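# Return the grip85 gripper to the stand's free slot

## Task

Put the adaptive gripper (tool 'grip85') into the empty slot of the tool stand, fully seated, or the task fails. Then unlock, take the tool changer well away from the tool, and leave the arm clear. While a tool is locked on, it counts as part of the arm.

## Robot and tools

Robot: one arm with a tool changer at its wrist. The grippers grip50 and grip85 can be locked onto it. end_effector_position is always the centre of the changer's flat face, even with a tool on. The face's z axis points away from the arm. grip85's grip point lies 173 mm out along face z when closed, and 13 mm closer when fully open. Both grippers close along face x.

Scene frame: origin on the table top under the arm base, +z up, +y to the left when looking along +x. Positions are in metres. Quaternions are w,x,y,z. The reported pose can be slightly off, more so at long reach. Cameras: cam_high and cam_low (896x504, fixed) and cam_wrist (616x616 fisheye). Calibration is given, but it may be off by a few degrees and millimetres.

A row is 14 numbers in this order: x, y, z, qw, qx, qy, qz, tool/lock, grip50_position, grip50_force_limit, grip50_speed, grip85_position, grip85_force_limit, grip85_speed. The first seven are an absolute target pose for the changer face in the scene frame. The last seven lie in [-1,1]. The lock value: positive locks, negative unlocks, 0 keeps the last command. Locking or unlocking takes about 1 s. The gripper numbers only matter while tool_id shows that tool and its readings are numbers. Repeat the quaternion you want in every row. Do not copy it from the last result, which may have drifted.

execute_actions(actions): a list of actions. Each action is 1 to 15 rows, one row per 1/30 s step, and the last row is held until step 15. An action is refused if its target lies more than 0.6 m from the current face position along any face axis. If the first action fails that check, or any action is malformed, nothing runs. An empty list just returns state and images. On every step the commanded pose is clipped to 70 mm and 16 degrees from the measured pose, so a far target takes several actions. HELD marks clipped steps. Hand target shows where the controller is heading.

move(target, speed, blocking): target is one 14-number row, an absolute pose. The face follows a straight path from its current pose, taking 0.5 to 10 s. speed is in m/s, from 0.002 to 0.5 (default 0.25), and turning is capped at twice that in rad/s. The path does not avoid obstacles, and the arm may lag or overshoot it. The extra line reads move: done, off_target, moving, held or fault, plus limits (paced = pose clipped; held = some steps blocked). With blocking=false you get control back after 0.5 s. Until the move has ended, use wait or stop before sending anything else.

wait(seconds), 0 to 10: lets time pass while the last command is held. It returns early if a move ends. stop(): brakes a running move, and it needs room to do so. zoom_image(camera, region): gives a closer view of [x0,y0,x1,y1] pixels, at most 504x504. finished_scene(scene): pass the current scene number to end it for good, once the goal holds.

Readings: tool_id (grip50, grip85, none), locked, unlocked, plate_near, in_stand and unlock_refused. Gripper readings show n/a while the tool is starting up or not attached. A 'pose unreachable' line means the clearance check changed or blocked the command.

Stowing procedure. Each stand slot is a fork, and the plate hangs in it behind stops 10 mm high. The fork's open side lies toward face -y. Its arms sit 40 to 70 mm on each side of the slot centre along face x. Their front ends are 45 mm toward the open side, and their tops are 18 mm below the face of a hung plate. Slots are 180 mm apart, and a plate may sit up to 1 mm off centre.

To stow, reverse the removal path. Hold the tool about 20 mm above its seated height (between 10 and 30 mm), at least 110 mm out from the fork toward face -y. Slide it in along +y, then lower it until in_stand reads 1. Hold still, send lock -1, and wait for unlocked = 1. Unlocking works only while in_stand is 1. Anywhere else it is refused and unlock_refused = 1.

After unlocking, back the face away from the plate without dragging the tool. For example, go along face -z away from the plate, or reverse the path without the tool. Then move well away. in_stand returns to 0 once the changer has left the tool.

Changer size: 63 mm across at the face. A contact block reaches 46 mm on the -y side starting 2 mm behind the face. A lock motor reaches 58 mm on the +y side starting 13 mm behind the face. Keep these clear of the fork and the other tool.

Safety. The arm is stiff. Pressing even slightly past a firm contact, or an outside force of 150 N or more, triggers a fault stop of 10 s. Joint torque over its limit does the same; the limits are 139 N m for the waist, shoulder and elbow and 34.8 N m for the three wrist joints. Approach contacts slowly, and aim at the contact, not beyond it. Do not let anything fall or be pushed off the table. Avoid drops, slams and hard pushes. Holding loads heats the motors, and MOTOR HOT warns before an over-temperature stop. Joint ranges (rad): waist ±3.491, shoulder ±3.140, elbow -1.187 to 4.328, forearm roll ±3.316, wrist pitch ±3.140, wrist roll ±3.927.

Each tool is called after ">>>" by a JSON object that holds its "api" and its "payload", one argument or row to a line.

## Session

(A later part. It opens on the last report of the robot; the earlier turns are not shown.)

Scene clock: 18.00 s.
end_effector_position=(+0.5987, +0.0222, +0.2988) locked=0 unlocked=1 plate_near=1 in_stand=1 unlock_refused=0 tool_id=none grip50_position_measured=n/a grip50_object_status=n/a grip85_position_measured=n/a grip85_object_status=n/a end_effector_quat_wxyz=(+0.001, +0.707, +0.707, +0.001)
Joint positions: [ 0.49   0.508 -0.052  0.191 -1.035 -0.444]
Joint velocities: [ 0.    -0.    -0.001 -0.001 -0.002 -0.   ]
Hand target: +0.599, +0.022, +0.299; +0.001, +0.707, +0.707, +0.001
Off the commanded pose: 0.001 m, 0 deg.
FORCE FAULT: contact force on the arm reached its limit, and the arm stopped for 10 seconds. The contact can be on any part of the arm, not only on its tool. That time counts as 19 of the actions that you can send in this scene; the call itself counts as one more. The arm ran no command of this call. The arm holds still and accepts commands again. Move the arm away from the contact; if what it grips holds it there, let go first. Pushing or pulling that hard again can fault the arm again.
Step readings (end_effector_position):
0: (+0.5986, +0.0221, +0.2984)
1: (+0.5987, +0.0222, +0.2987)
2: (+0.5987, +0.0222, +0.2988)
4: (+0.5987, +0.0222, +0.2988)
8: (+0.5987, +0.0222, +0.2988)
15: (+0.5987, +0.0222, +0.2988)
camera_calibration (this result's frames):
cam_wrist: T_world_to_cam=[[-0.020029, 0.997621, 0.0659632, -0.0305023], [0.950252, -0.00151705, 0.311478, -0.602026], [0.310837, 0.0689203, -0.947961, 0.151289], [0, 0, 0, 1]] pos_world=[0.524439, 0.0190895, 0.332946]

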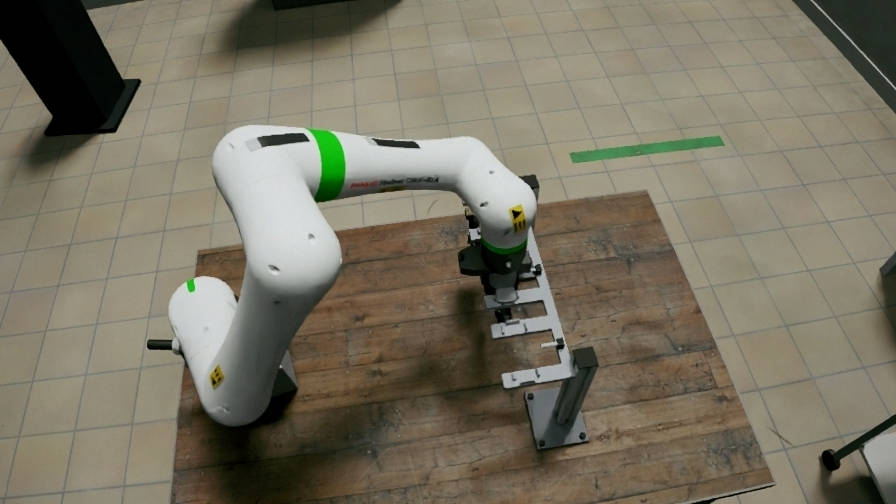

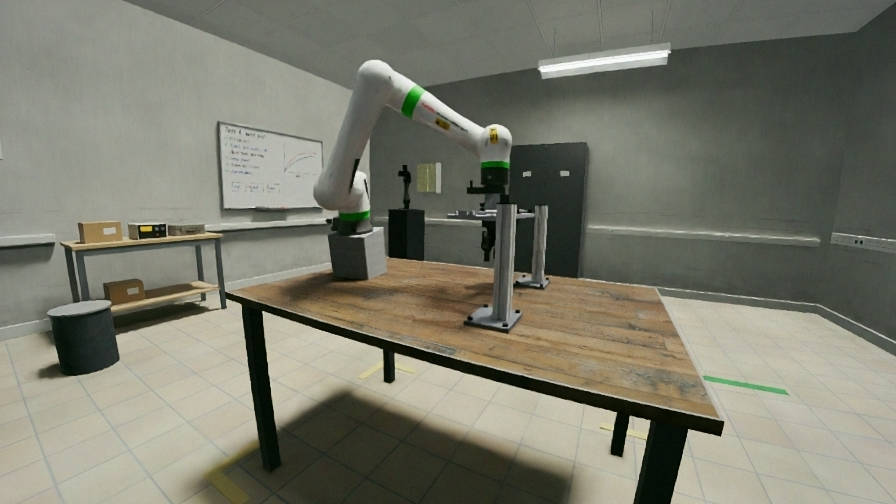

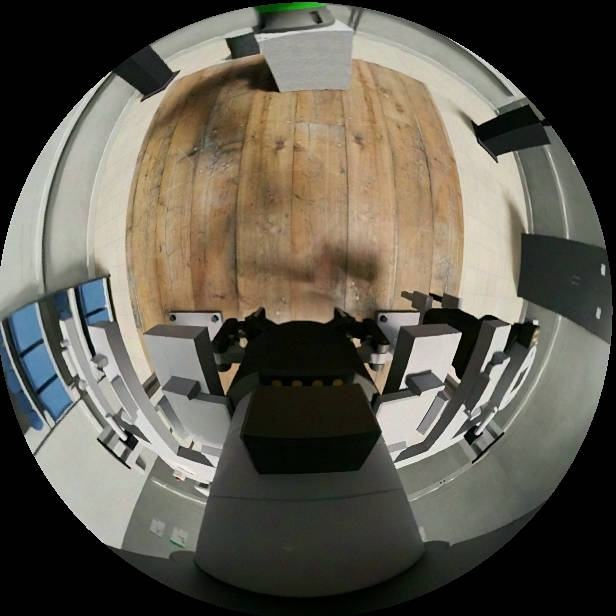

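>>> {"api": "execute_actions", "payload": {
  "actions": [
    [[0.5987,0.0222,0.299,0.001,0.707,0.707,0.001,1,0,0,0,1,0,1]],
    [[0.5987,0.0222,0.299,0.001,0.707,0.707,0.001,1,0,0,0,1,0,1]],
    [[0.5987,0.0222,0.299,0.001,0.707,0.707,0.001,1,0,0,0,1,0,1]]
  ]
}}

Scene clock: 19.57 s.
end_effector_position=(+0.5987, +0.0222, +0.2990) locked=1 unlocked=0 plate_near=1 in_stand=1 unlock_refused=0 tool_id=grip85 grip50_position_measured=n/a grip50_object_status=n/a grip85_position_measured=n/a grip85_object_status=n/a end_effector_quat_wxyz=(+0.001, +0.707, +0.707, +0.001)
Joint positions: [ 0.49   0.508 -0.052  0.191 -1.036 -0.445]
Joint velocities: [ 0.     0.001 -0.002 -0.001  0.001 -0.   ]
Hand target: +0.599, +0.022, +0.299; +0.001, +0.707, +0.707, +0.001
Off the commanded pose: 0.000 m, 0 deg.
Step readings (end_effector_position; steps 1 to 15: 1st action; 16 to 30: 2nd action; 31 to 45: 3rd action):
0: (+0.5987, +0.0222, +0.2988)
1: (+0.5987, +0.0223, +0.2988)
2: (+0.5987, +0.0223, +0.2989)
4: (+0.5987, +0.0222, +0.2989)
8: (+0.5987, +0.0222, +0.2990)
15: (+0.5987, +0.0222, +0.2990)
16: (+0.5987, +0.0222, +0.2990)
17: (+0.5987, +0.0222, +0.2990)
19: (+0.5987, +0.0222, +0.2990)
23: (+0.5987, +0.0222, +0.2990)
30: (+0.5987, +0.0222, +0.2990)
31: (+0.5987, +0.0222, +0.2990)
32: (+0.5987, +0.0222, +0.2990)
34: (+0.5987, +0.0222, +0.2990)
38: (+0.5987, +0.0222, +0.2990)
45: end_effector_position above
camera_calibration (this result's frames):
cam_wrist: T_world_to_cam=[[-0.0193359, 0.997684, 0.0652089, -0.030697], [0.950417, -0.00190535, 0.310971, -0.602002], [0.310375, 0.0679885, -0.94818, 0.151861], [0, 0, 0, 1]] pos_world=[0.524426, 0.0191541, 0.333199]

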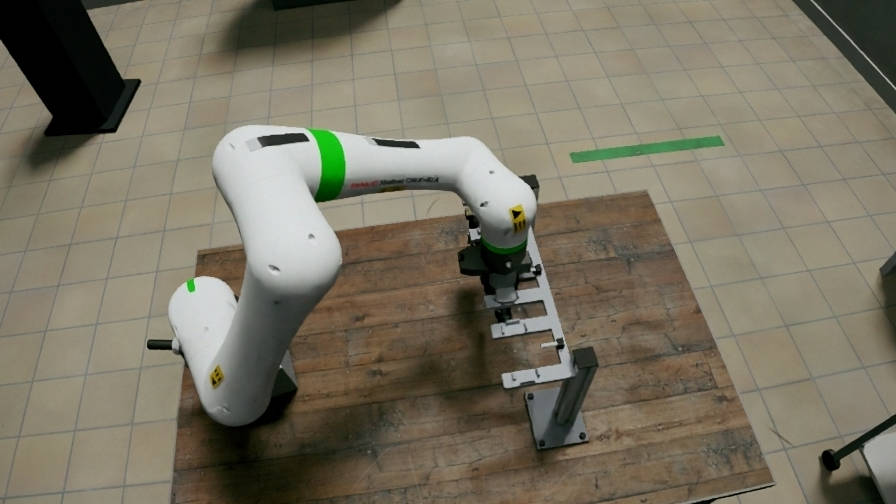

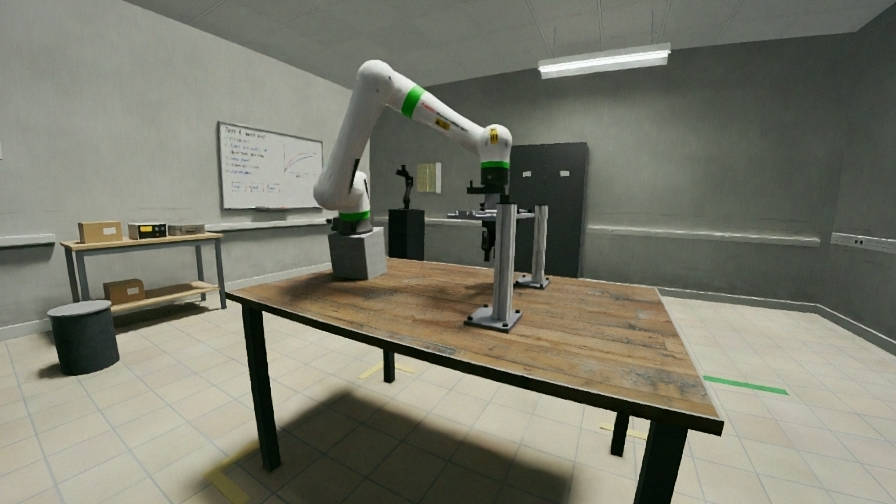

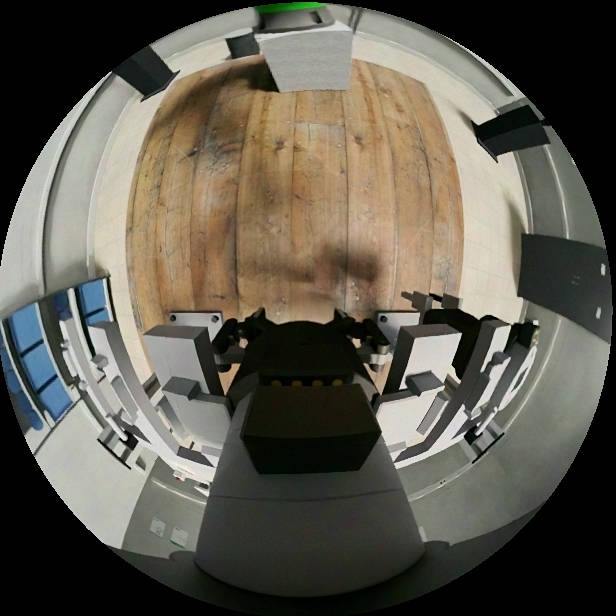

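>>> {"api": "move", "payload": {
  "target": [0.5987,0.0222,0.319,0,0.707,0.707,0,0,0,0,0,1,0,1],
  "speed": 0.1
}}

>>> {"api": "move", "payload": {
  "target": [0.475,0.0222,0.319,0,0.707,0.707,0,0,0,0,0,1,0,1],
  "speed": 0.25
}}

>>> {"api": "move", "payload": {
  "target": [0.475,-0.158,0.319,0,0.707,0.707,0,0,0,0,0,1,0,1],
  "speed": 0.3
}}

>>> {"api": "zoom_image", "payload": {
  "camera": "cam_wrist",
  "region": [100, 250, 520, 460]
}}

Scene clock: 20.37 s.
end_effector_position=(+0.5988, +0.0222, +0.3190) locked=1 unlocked=0 plate_near=1 in_stand=0 unlock_refused=0 tool_id=grip85 grip50_position_measured=n/a grip50_object_status=n/a grip85_position_measured=n/a grip85_object_status=n/a end_effector_quat_wxyz=(-0.000, +0.707, +0.707, +0.000)
Joint positions: [ 0.496  0.486 -0.031  0.185 -1.082 -0.44 ]
Joint velocities: [ 0.     0.    -0.     0.     0.002 -0.   ]
Hand target: +0.599, +0.022, +0.319; -0.000, +0.707, +0.707, +0.000
Off the commanded pose: 0.000 m, 0 deg.
move: done
camera_calibration (this result's frames):
cam_wrist: T_world_to_cam=[[-0.0191611, 0.99768, 0.0653219, -0.0321269], [0.951315, -0.00190946, 0.308216, -0.607912], [0.307626, 0.0680474, -0.949071, 0.172691], [0, 0, 0, 1]] pos_world=[0.524575, 0.0191404, 0.353363]

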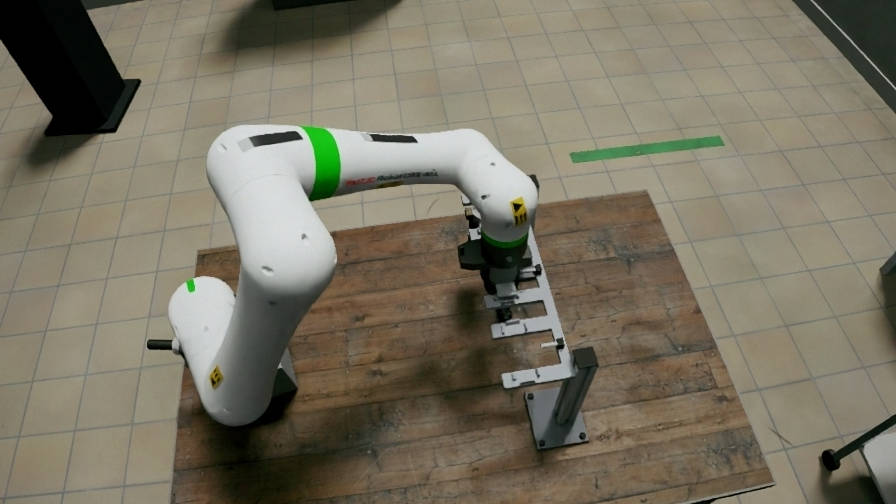

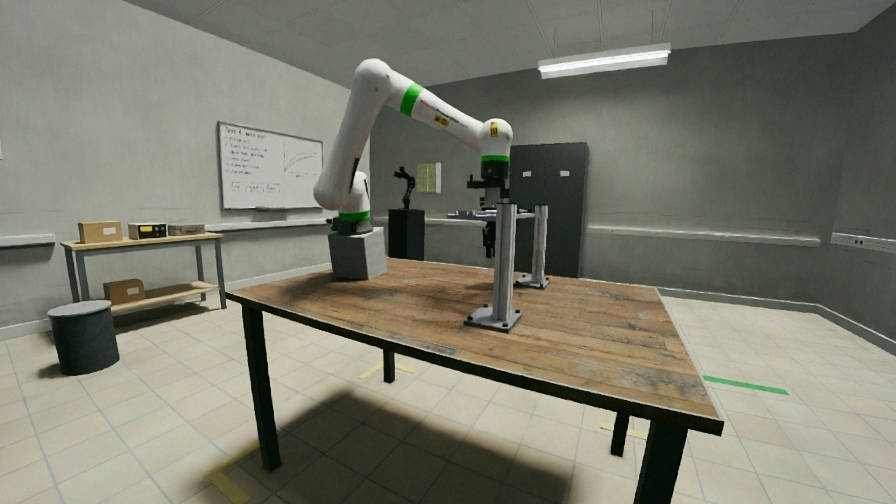

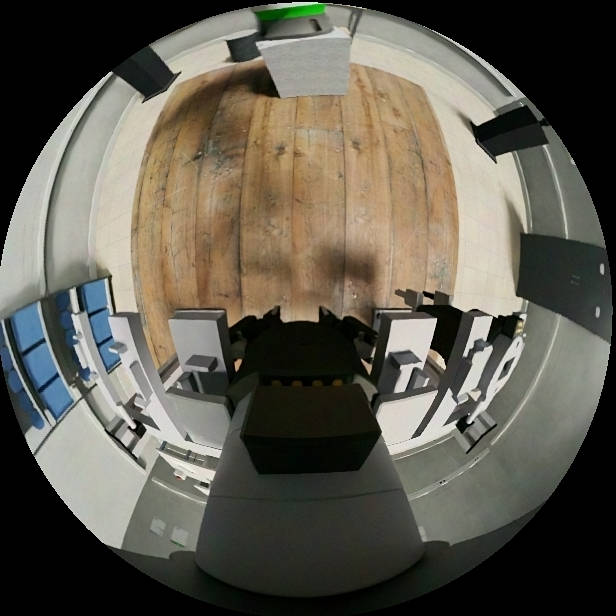

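Scene clock: 21.27 s.
end_effector_position=(+0.4750, +0.0223, +0.3193) locked=1 unlocked=0 plate_near=1 in_stand=0 unlock_refused=0 tool_id=grip85 grip50_position_measured=n/a grip50_object_status=n/a grip85_position_measured=n/a grip85_object_status=n/a end_effector_quat_wxyz=(+0.000, +0.707, +0.707, -0.000)
Joint positions: [ 0.588  0.22  -0.412  0.194 -0.984 -0.555]
Joint velocities: [-0.    -0.002 -0.001 -0.001 -0.002 -0.   ]
Hand target: +0.475, +0.022, +0.319; +0.000, +0.707, +0.707, -0.000
Off the commanded pose: 0.000 m, 0 deg.
move: done
camera_calibration (this result's frames):
cam_wrist: T_world_to_cam=[[-0.0188945, 0.997731, 0.0646284, -0.0345247], [0.951269, -0.00195934, 0.308357, -0.490288], [0.307784, 0.0673052, -0.949073, 0.211003], [0, 0, 0, 1]] pos_world=[0.4008, 0.0192841, 0.353673]

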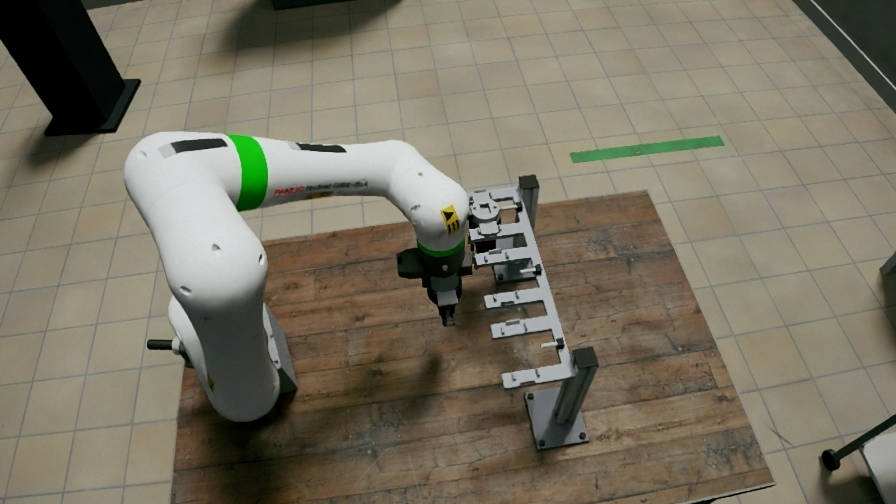

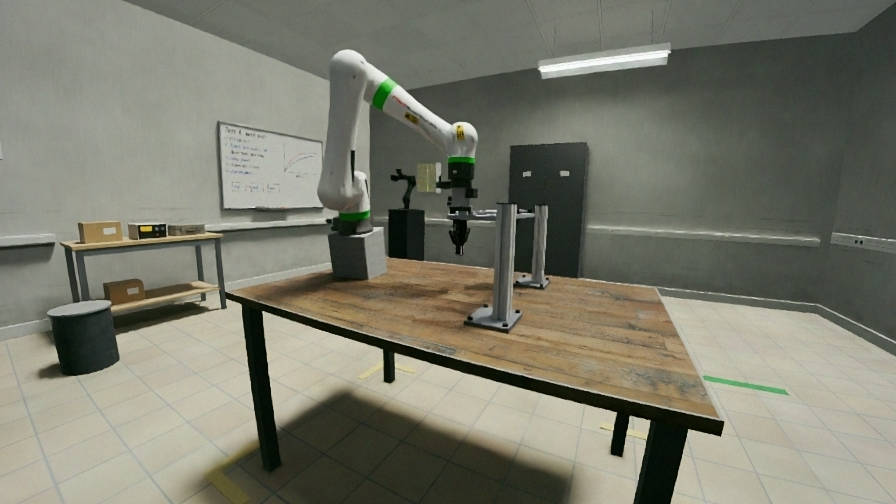

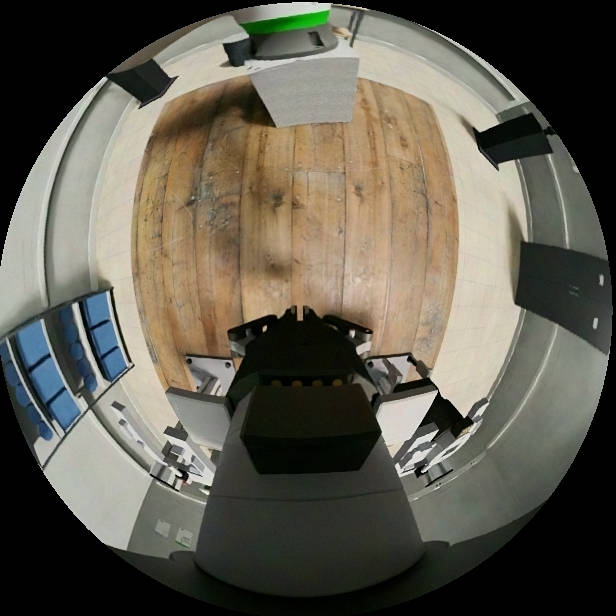

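Scene clock: 22.30 s.
end_effector_position=(+0.4746, -0.1574, +0.3190) locked=1 unlocked=0 plate_near=1 in_stand=0 unlock_refused=0 tool_id=grip85 grip50_position_measured=n/a grip50_object_status=n/a grip85_position_measured=n/a grip85_object_status=n/a end_effector_quat_wxyz=(-0.001, +0.707, +0.707, +0.001)
Joint positions: [ 0.206  0.189 -0.372  0.192 -0.991 -0.165]
Joint velocities: [-0.001 -0.     0.002 -0.001 -0.001  0.   ]
Hand target: +0.475, -0.157, +0.319; -0.001, +0.707, +0.707, +0.001
Off the commanded pose: 0.001 m, 0 deg.
move: done
camera_calibration (this result's frames):
cam_wrist: T_world_to_cam=[[-0.0193056, 0.997561, 0.0670763, 0.144148], [0.95118, -0.00234424, 0.308628, -0.490279], [0.308032, 0.0697598, -0.948815, 0.223126], [0, 0, 0, 1]] pos_world=[0.400397, -0.160511, 0.35335]

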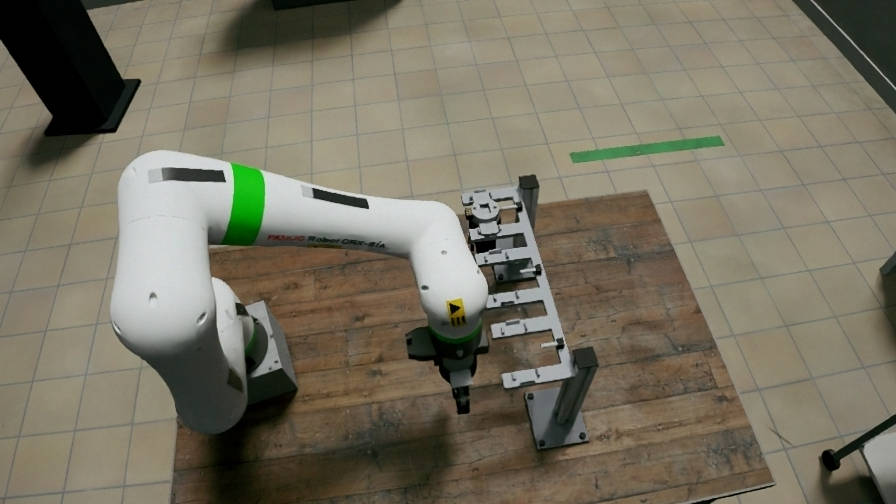

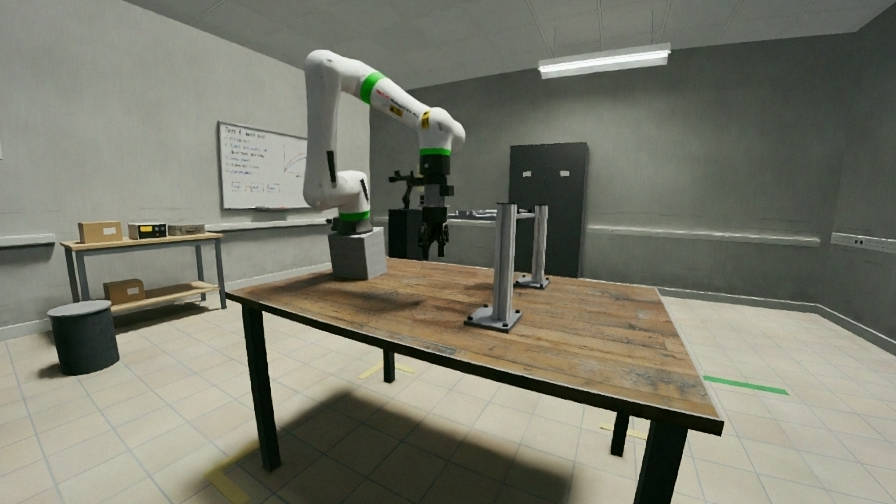

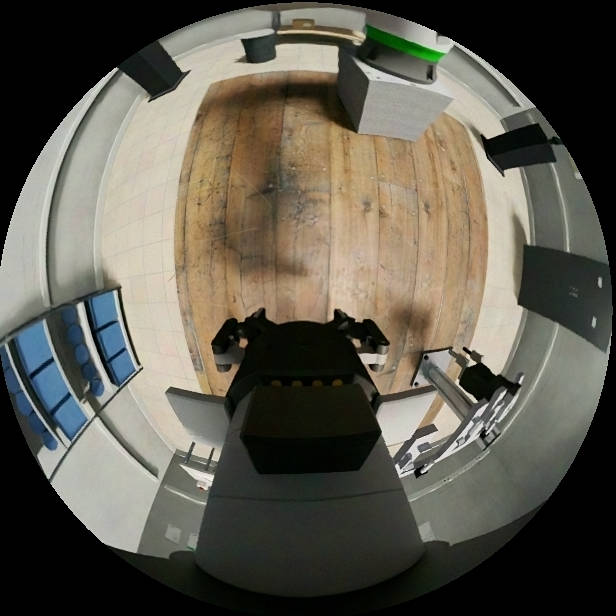

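Region (100, 250, 520, 460) of cam_wrist's 616x616 image, scaled by 1.200, with more detail than that image has.

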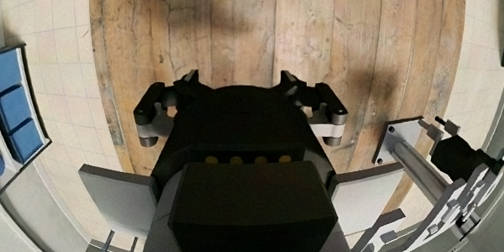

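>>> {"api": "move", "payload": {
  "target": [0.555,-0.158,0.319,0,0.707,0.707,0,0,0,0,0,1,0,1],
  "speed": 0.15
}}

>>> {"api": "zoom_image", "payload": {
  "camera": "cam_wrist",
  "region": [100, 280, 520, 480]
}}

Scene clock: 23.23 s.
end_effector_position=(+0.5550, -0.1582, +0.3188) locked=1 unlocked=0 plate_near=1 in_stand=0 unlock_refused=0 tool_id=grip85 grip50_position_measured=n/a grip50_object_status=n/a grip85_position_measured=3 grip85_object_status=3 end_effector_quat_wxyz=(-0.000, +0.707, +0.707, +0.000)
Joint positions: [ 0.197  0.367 -0.134  0.187 -1.05  -0.143]
Joint velocities: [-0.     0.001  0.001 -0.    -0.001 -0.   ]
Hand target: +0.555, -0.158, +0.319; -0.000, +0.707, +0.707, +0.000
Off the commanded pose: 0.000 m, 0 deg.
move: done
camera_calibration (this result's frames):
cam_wrist: T_world_to_cam=[[-0.0192088, 0.997673, 0.0654117, 0.147026], [0.951316, -0.00189136, 0.30821, -0.56659], [0.307617, 0.0681476, -0.949067, 0.198291], [0, 0, 0, 1]] pos_world=[0.480833, -0.161269, 0.353203]

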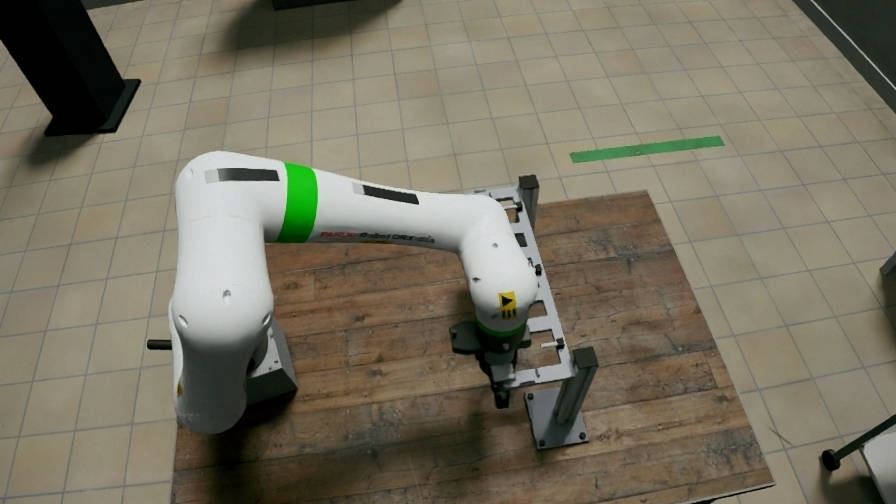

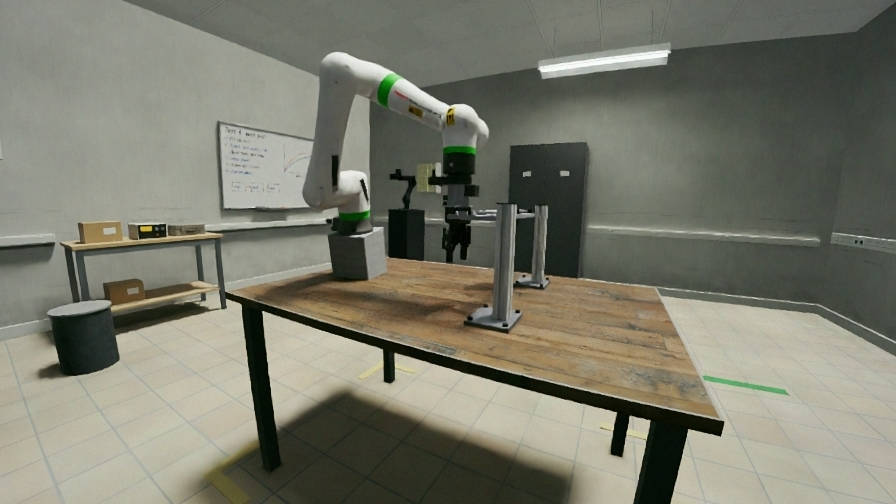

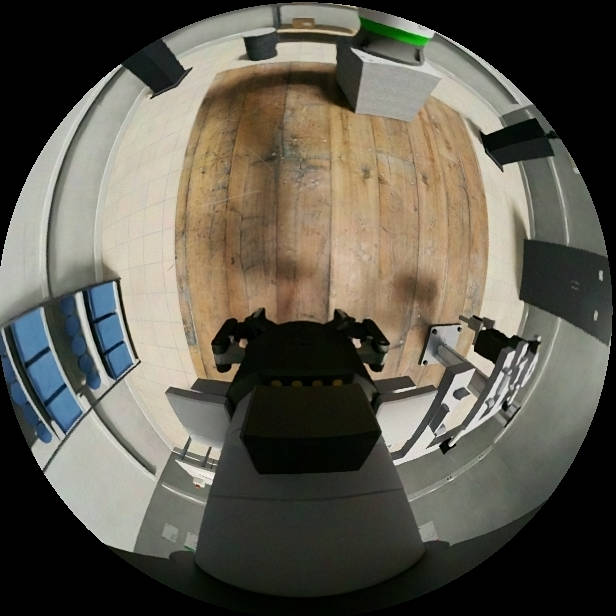

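Region (100, 280, 520, 480) of cam_wrist's 616x616 image, scaled by 1.200, with more detail than that image has; it fills the top 240 rows of this view, and the rest is white.

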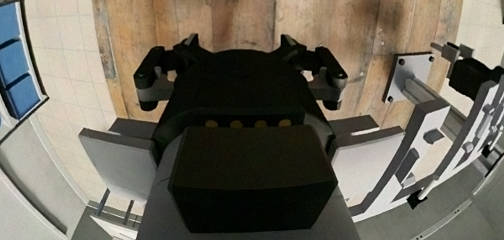

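Symmetric. Continue in.

>>> {"api": "move", "payload": {
  "target": [0.5987,-0.158,0.319,0,0.707,0.707,0,0,0,0,0,1,0,1],
  "speed": 0.08
}}

>>> {"api": "zoom_image", "payload": {
  "camera": "cam_wrist",
  "region": [100, 280, 520, 480]
}}

>>> {"api": "zoom_image", "payload": {
  "camera": "cam_high",
  "region": [460, 280, 620, 420]
}}

Scene clock: 24.17 s.
end_effector_position=(+0.5987, -0.1581, +0.3189) locked=1 unlocked=0 plate_near=1 in_stand=0 unlock_refused=0 tool_id=grip85 grip50_position_measured=n/a grip50_object_status=n/a grip85_position_measured=3 grip85_object_status=3 end_effector_quat_wxyz=(-0.000, +0.707, +0.707, +0.000)
Joint positions: [ 0.193  0.463  0.009  0.182 -1.094 -0.13 ]
Joint velocities: [-0.    -0.001  0.    -0.    -0.001  0.   ]
Hand target: +0.599, -0.158, +0.319; -0.000, +0.707, +0.707, +0.000
Off the commanded pose: 0.000 m, 0 deg.
move: done
camera_calibration (this result's frames):
cam_wrist: T_world_to_cam=[[-0.0191979, 0.997678, 0.0653437, 0.147793], [0.951311, -0.00188189, 0.308227, -0.608195], [0.307634, 0.0680795, -0.949066, 0.184897], [0, 0, 0, 1]] pos_world=[0.524539, -0.161182, 0.353284]

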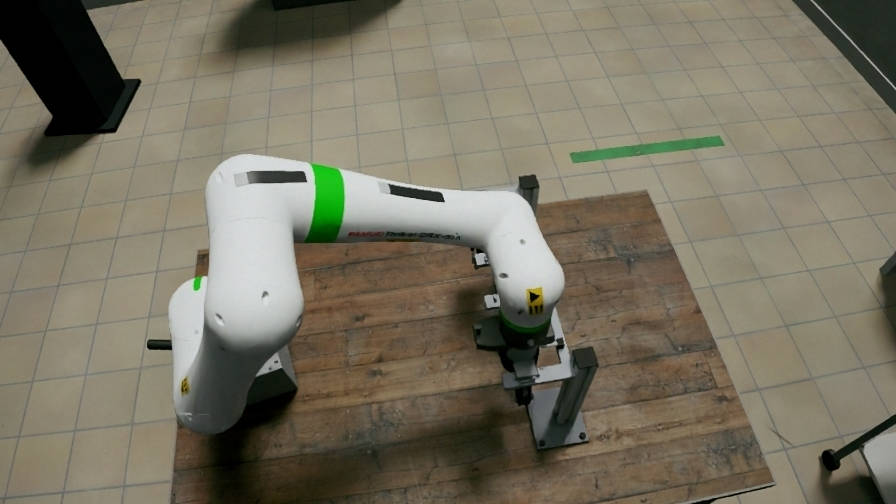

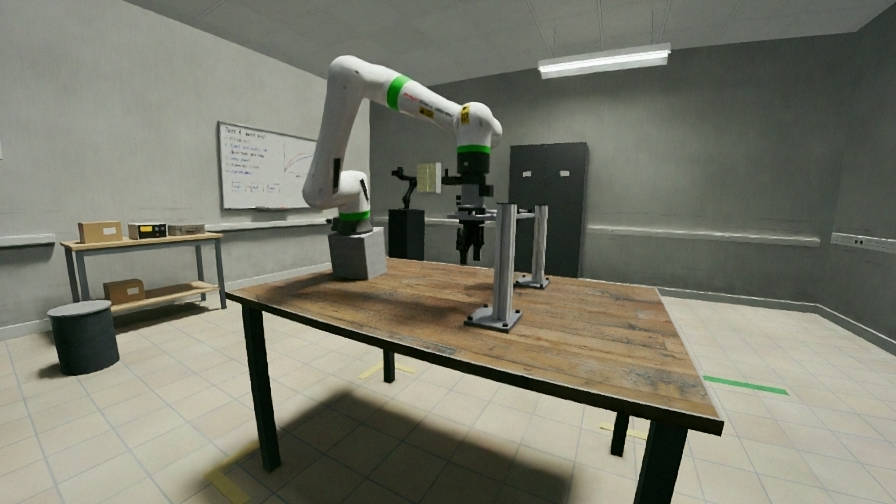

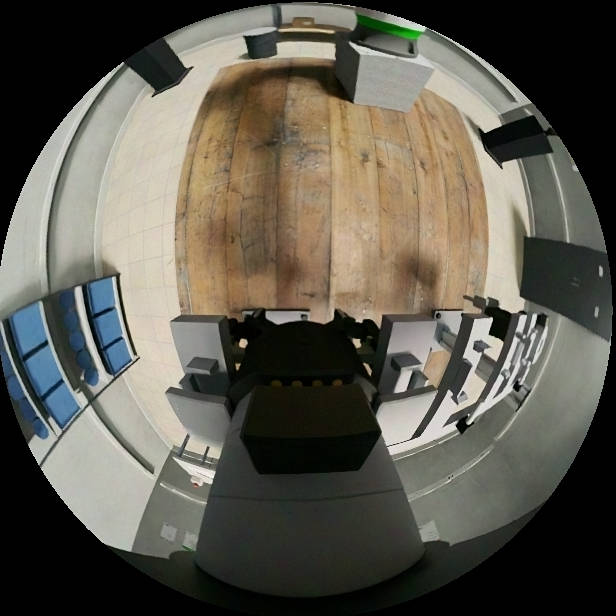

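Region (100, 280, 520, 480) of cam_wrist's 616x616 image, scaled by 1.200, with more detail than that image has; it fills the top 240 rows of this view, and the rest is white.

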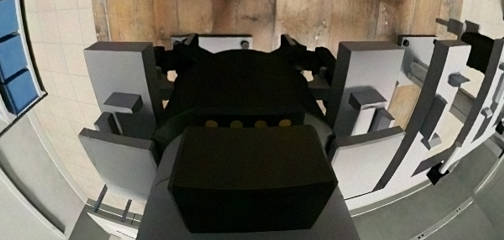

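Region (460, 280, 620, 420) of cam_high's 896x504 image, scaled by 3.150, with more detail than that image has; it fills the top 441 rows of this view, and the rest is white.

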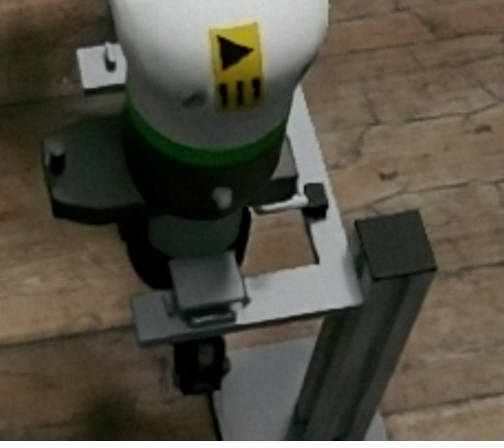

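>>> {"api": "move", "payload": {
  "target": [0.5987,-0.1577,0.3005,0,0.707,0.707,0,0,0,0,0,1,0,1],
  "speed": 0.03
}}

Scene clock: 25.03 s.
end_effector_position=(+0.5987, -0.1576, +0.3005) locked=1 unlocked=0 plate_near=1 in_stand=1 unlock_refused=0 tool_id=grip85 grip50_position_measured=n/a grip50_object_status=n/a grip85_position_measured=3 grip85_object_status=3 end_effector_quat_wxyz=(+0.000, +0.707, +0.707, +0.000)
Joint positions: [ 0.189  0.483 -0.009  0.186 -1.056 -0.134]
Joint velocities: [-0.     0.001  0.002 -0.     0.002 -0.   ]
Hand target: +0.599, -0.158, +0.301; +0.000, +0.707, +0.707, -0.000
Off the commanded pose: 0.000 m, 0 deg.
move: done
camera_calibration (this result's frames):
cam_wrist: T_world_to_cam=[[-0.0191834, 0.997683, 0.0652796, 0.1485], [0.95127, -0.00188508, 0.308355, -0.60251], [0.307763, 0.0680137, -0.949029, 0.167322], [0, 0, 0, 1]] pos_world=[0.524502, -0.160672, 0.334886]

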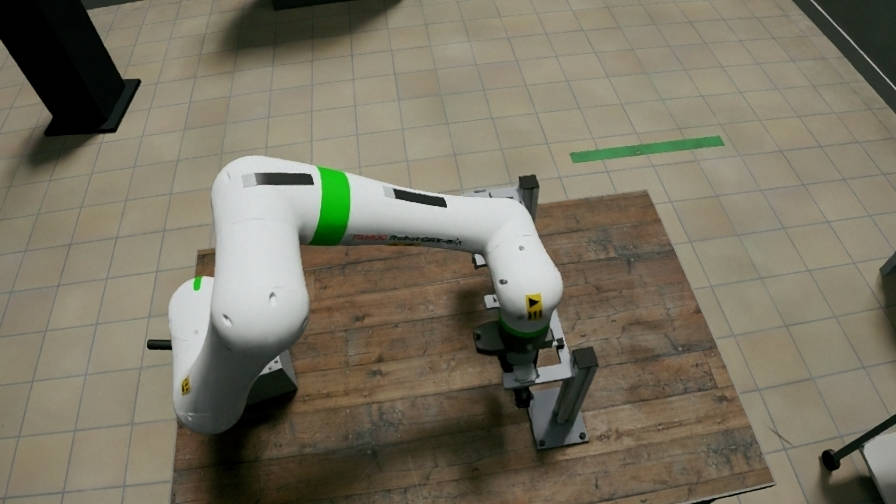

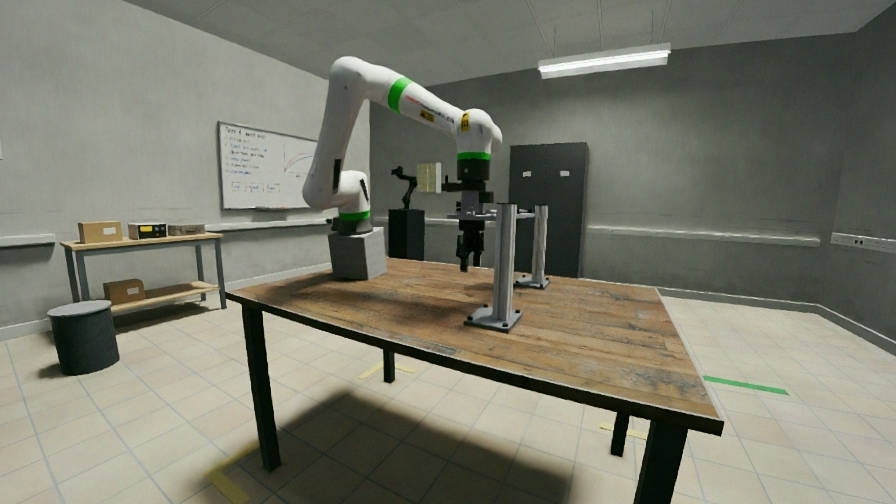

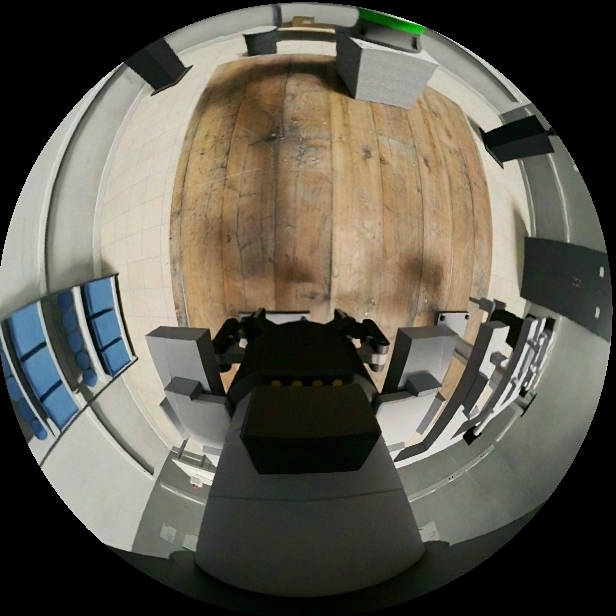

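In stand; lower 1 mm more and unlock.

>>> {"api": "execute_actions", "payload": {
  "actions": [
    [[0.5987,-0.1577,0.2996,0,0.707,0.707,0,0,0,0,0,1,0,1]],
    [[0.5987,-0.1577,0.2996,0,0.707,0.707,0,-1,0,0,0,1,0,1]],
    [[0.5987,-0.1577,0.2996,0,0.707,0.707,0,-1,0,0,0,1,0,1]],
    [[0.5987,-0.1577,0.2996,0,0.707,0.707,0,-1,0,0,0,1,0,1]]
  ]
}}

Scene clock: 27.10 s.
end_effector_position=(+0.5987, -0.1577, +0.2996) locked=0 unlocked=1 plate_near=1 in_stand=1 unlock_refused=0 tool_id=none grip50_position_measured=n/a grip50_object_status=n/a grip85_position_measured=n/a grip85_object_status=n/a end_effector_quat_wxyz=(-0.000, +0.707, +0.707, -0.000)
Joint positions: [ 0.188  0.485 -0.009  0.186 -1.055 -0.134]
Joint velocities: [-0.     0.    -0.002  0.    -0.     0.   ]
Hand target: +0.599, -0.158, +0.300; +0.000, +0.707, +0.707, -0.000
Off the commanded pose: 0.000 m, 0 deg.
Step readings (end_effector_position; steps 1 to 15: 1st action; 16 to 30: 2nd action; 31 to 45: 3rd action; 46 to 60: 4th action):
0: (+0.5987, -0.1576, +0.3005)
1: (+0.5987, -0.1576, +0.3005)
2: (+0.5987, -0.1576, +0.3000)
4: (+0.5987, -0.1576, +0.2996)
8: (+0.5987, -0.1577, +0.2996)
15: (+0.5987, -0.1577, +0.2996)
16: (+0.5987, -0.1577, +0.2995)
17: (+0.5987, -0.1577, +0.2995)
19: (+0.5987, -0.1577, +0.2995)
23: (+0.5986, -0.1577, +0.2994)
30: (+0.5986, -0.1577, +0.2994)
31: (+0.5986, -0.1577, +0.2994)
32: (+0.5986, -0.1577, +0.2994)
34: (+0.5986, -0.1577, +0.2995)
38: (+0.5986, -0.1577, +0.2995)
45: (+0.5986, -0.1577, +0.2995)
46: (+0.5986, -0.1577, +0.2995)
47: (+0.5986, -0.1577, +0.2995)
49: (+0.5987, -0.1577, +0.2996)
53: (+0.5987, -0.1577, +0.2996)
60: end_effector_position above
camera_calibration (this result's frames):
cam_wrist: T_world_to_cam=[[-0.019016, 0.997689, 0.0652383, 0.148624], [0.951311, -0.00202276, 0.308227, -0.602233], [0.307646, 0.0679231, -0.949073, 0.166536], [0, 0, 0, 1]] pos_world=[0.524503, -0.16081, 0.333983]

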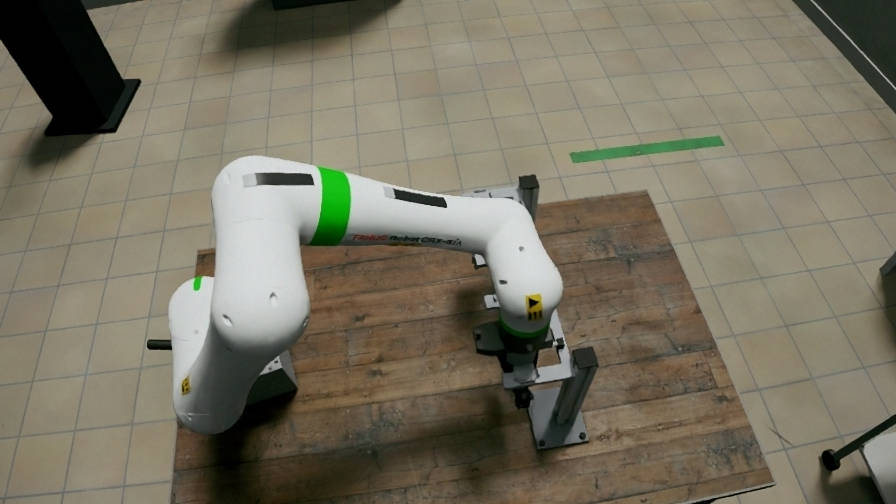

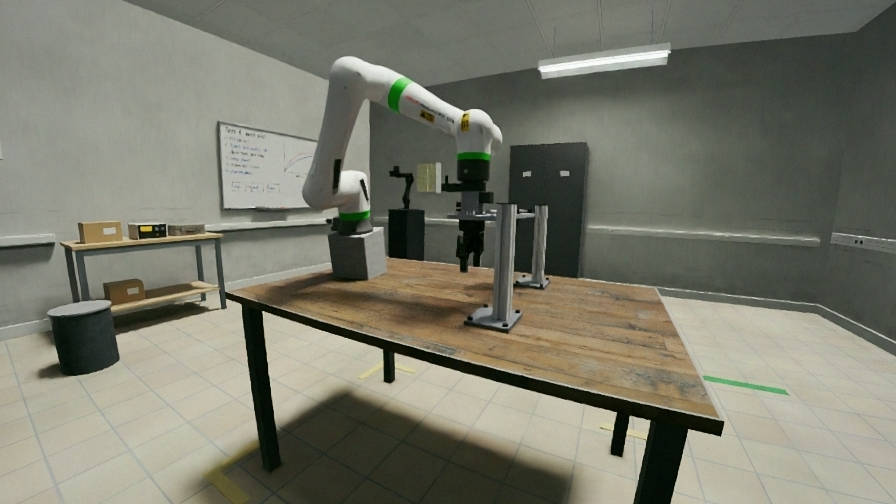

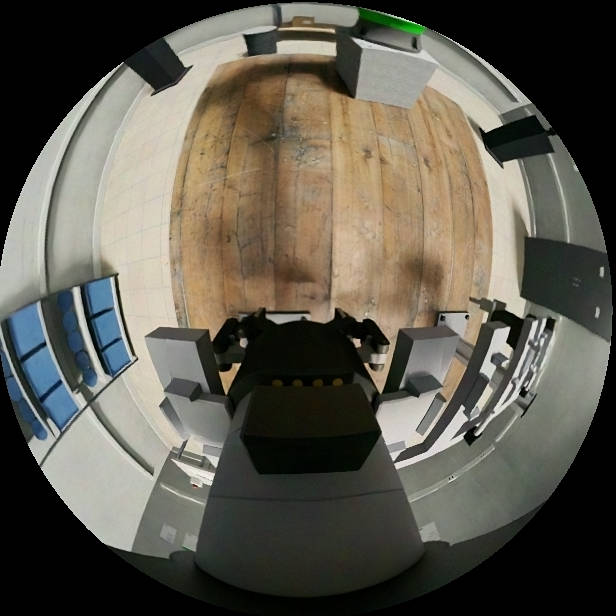

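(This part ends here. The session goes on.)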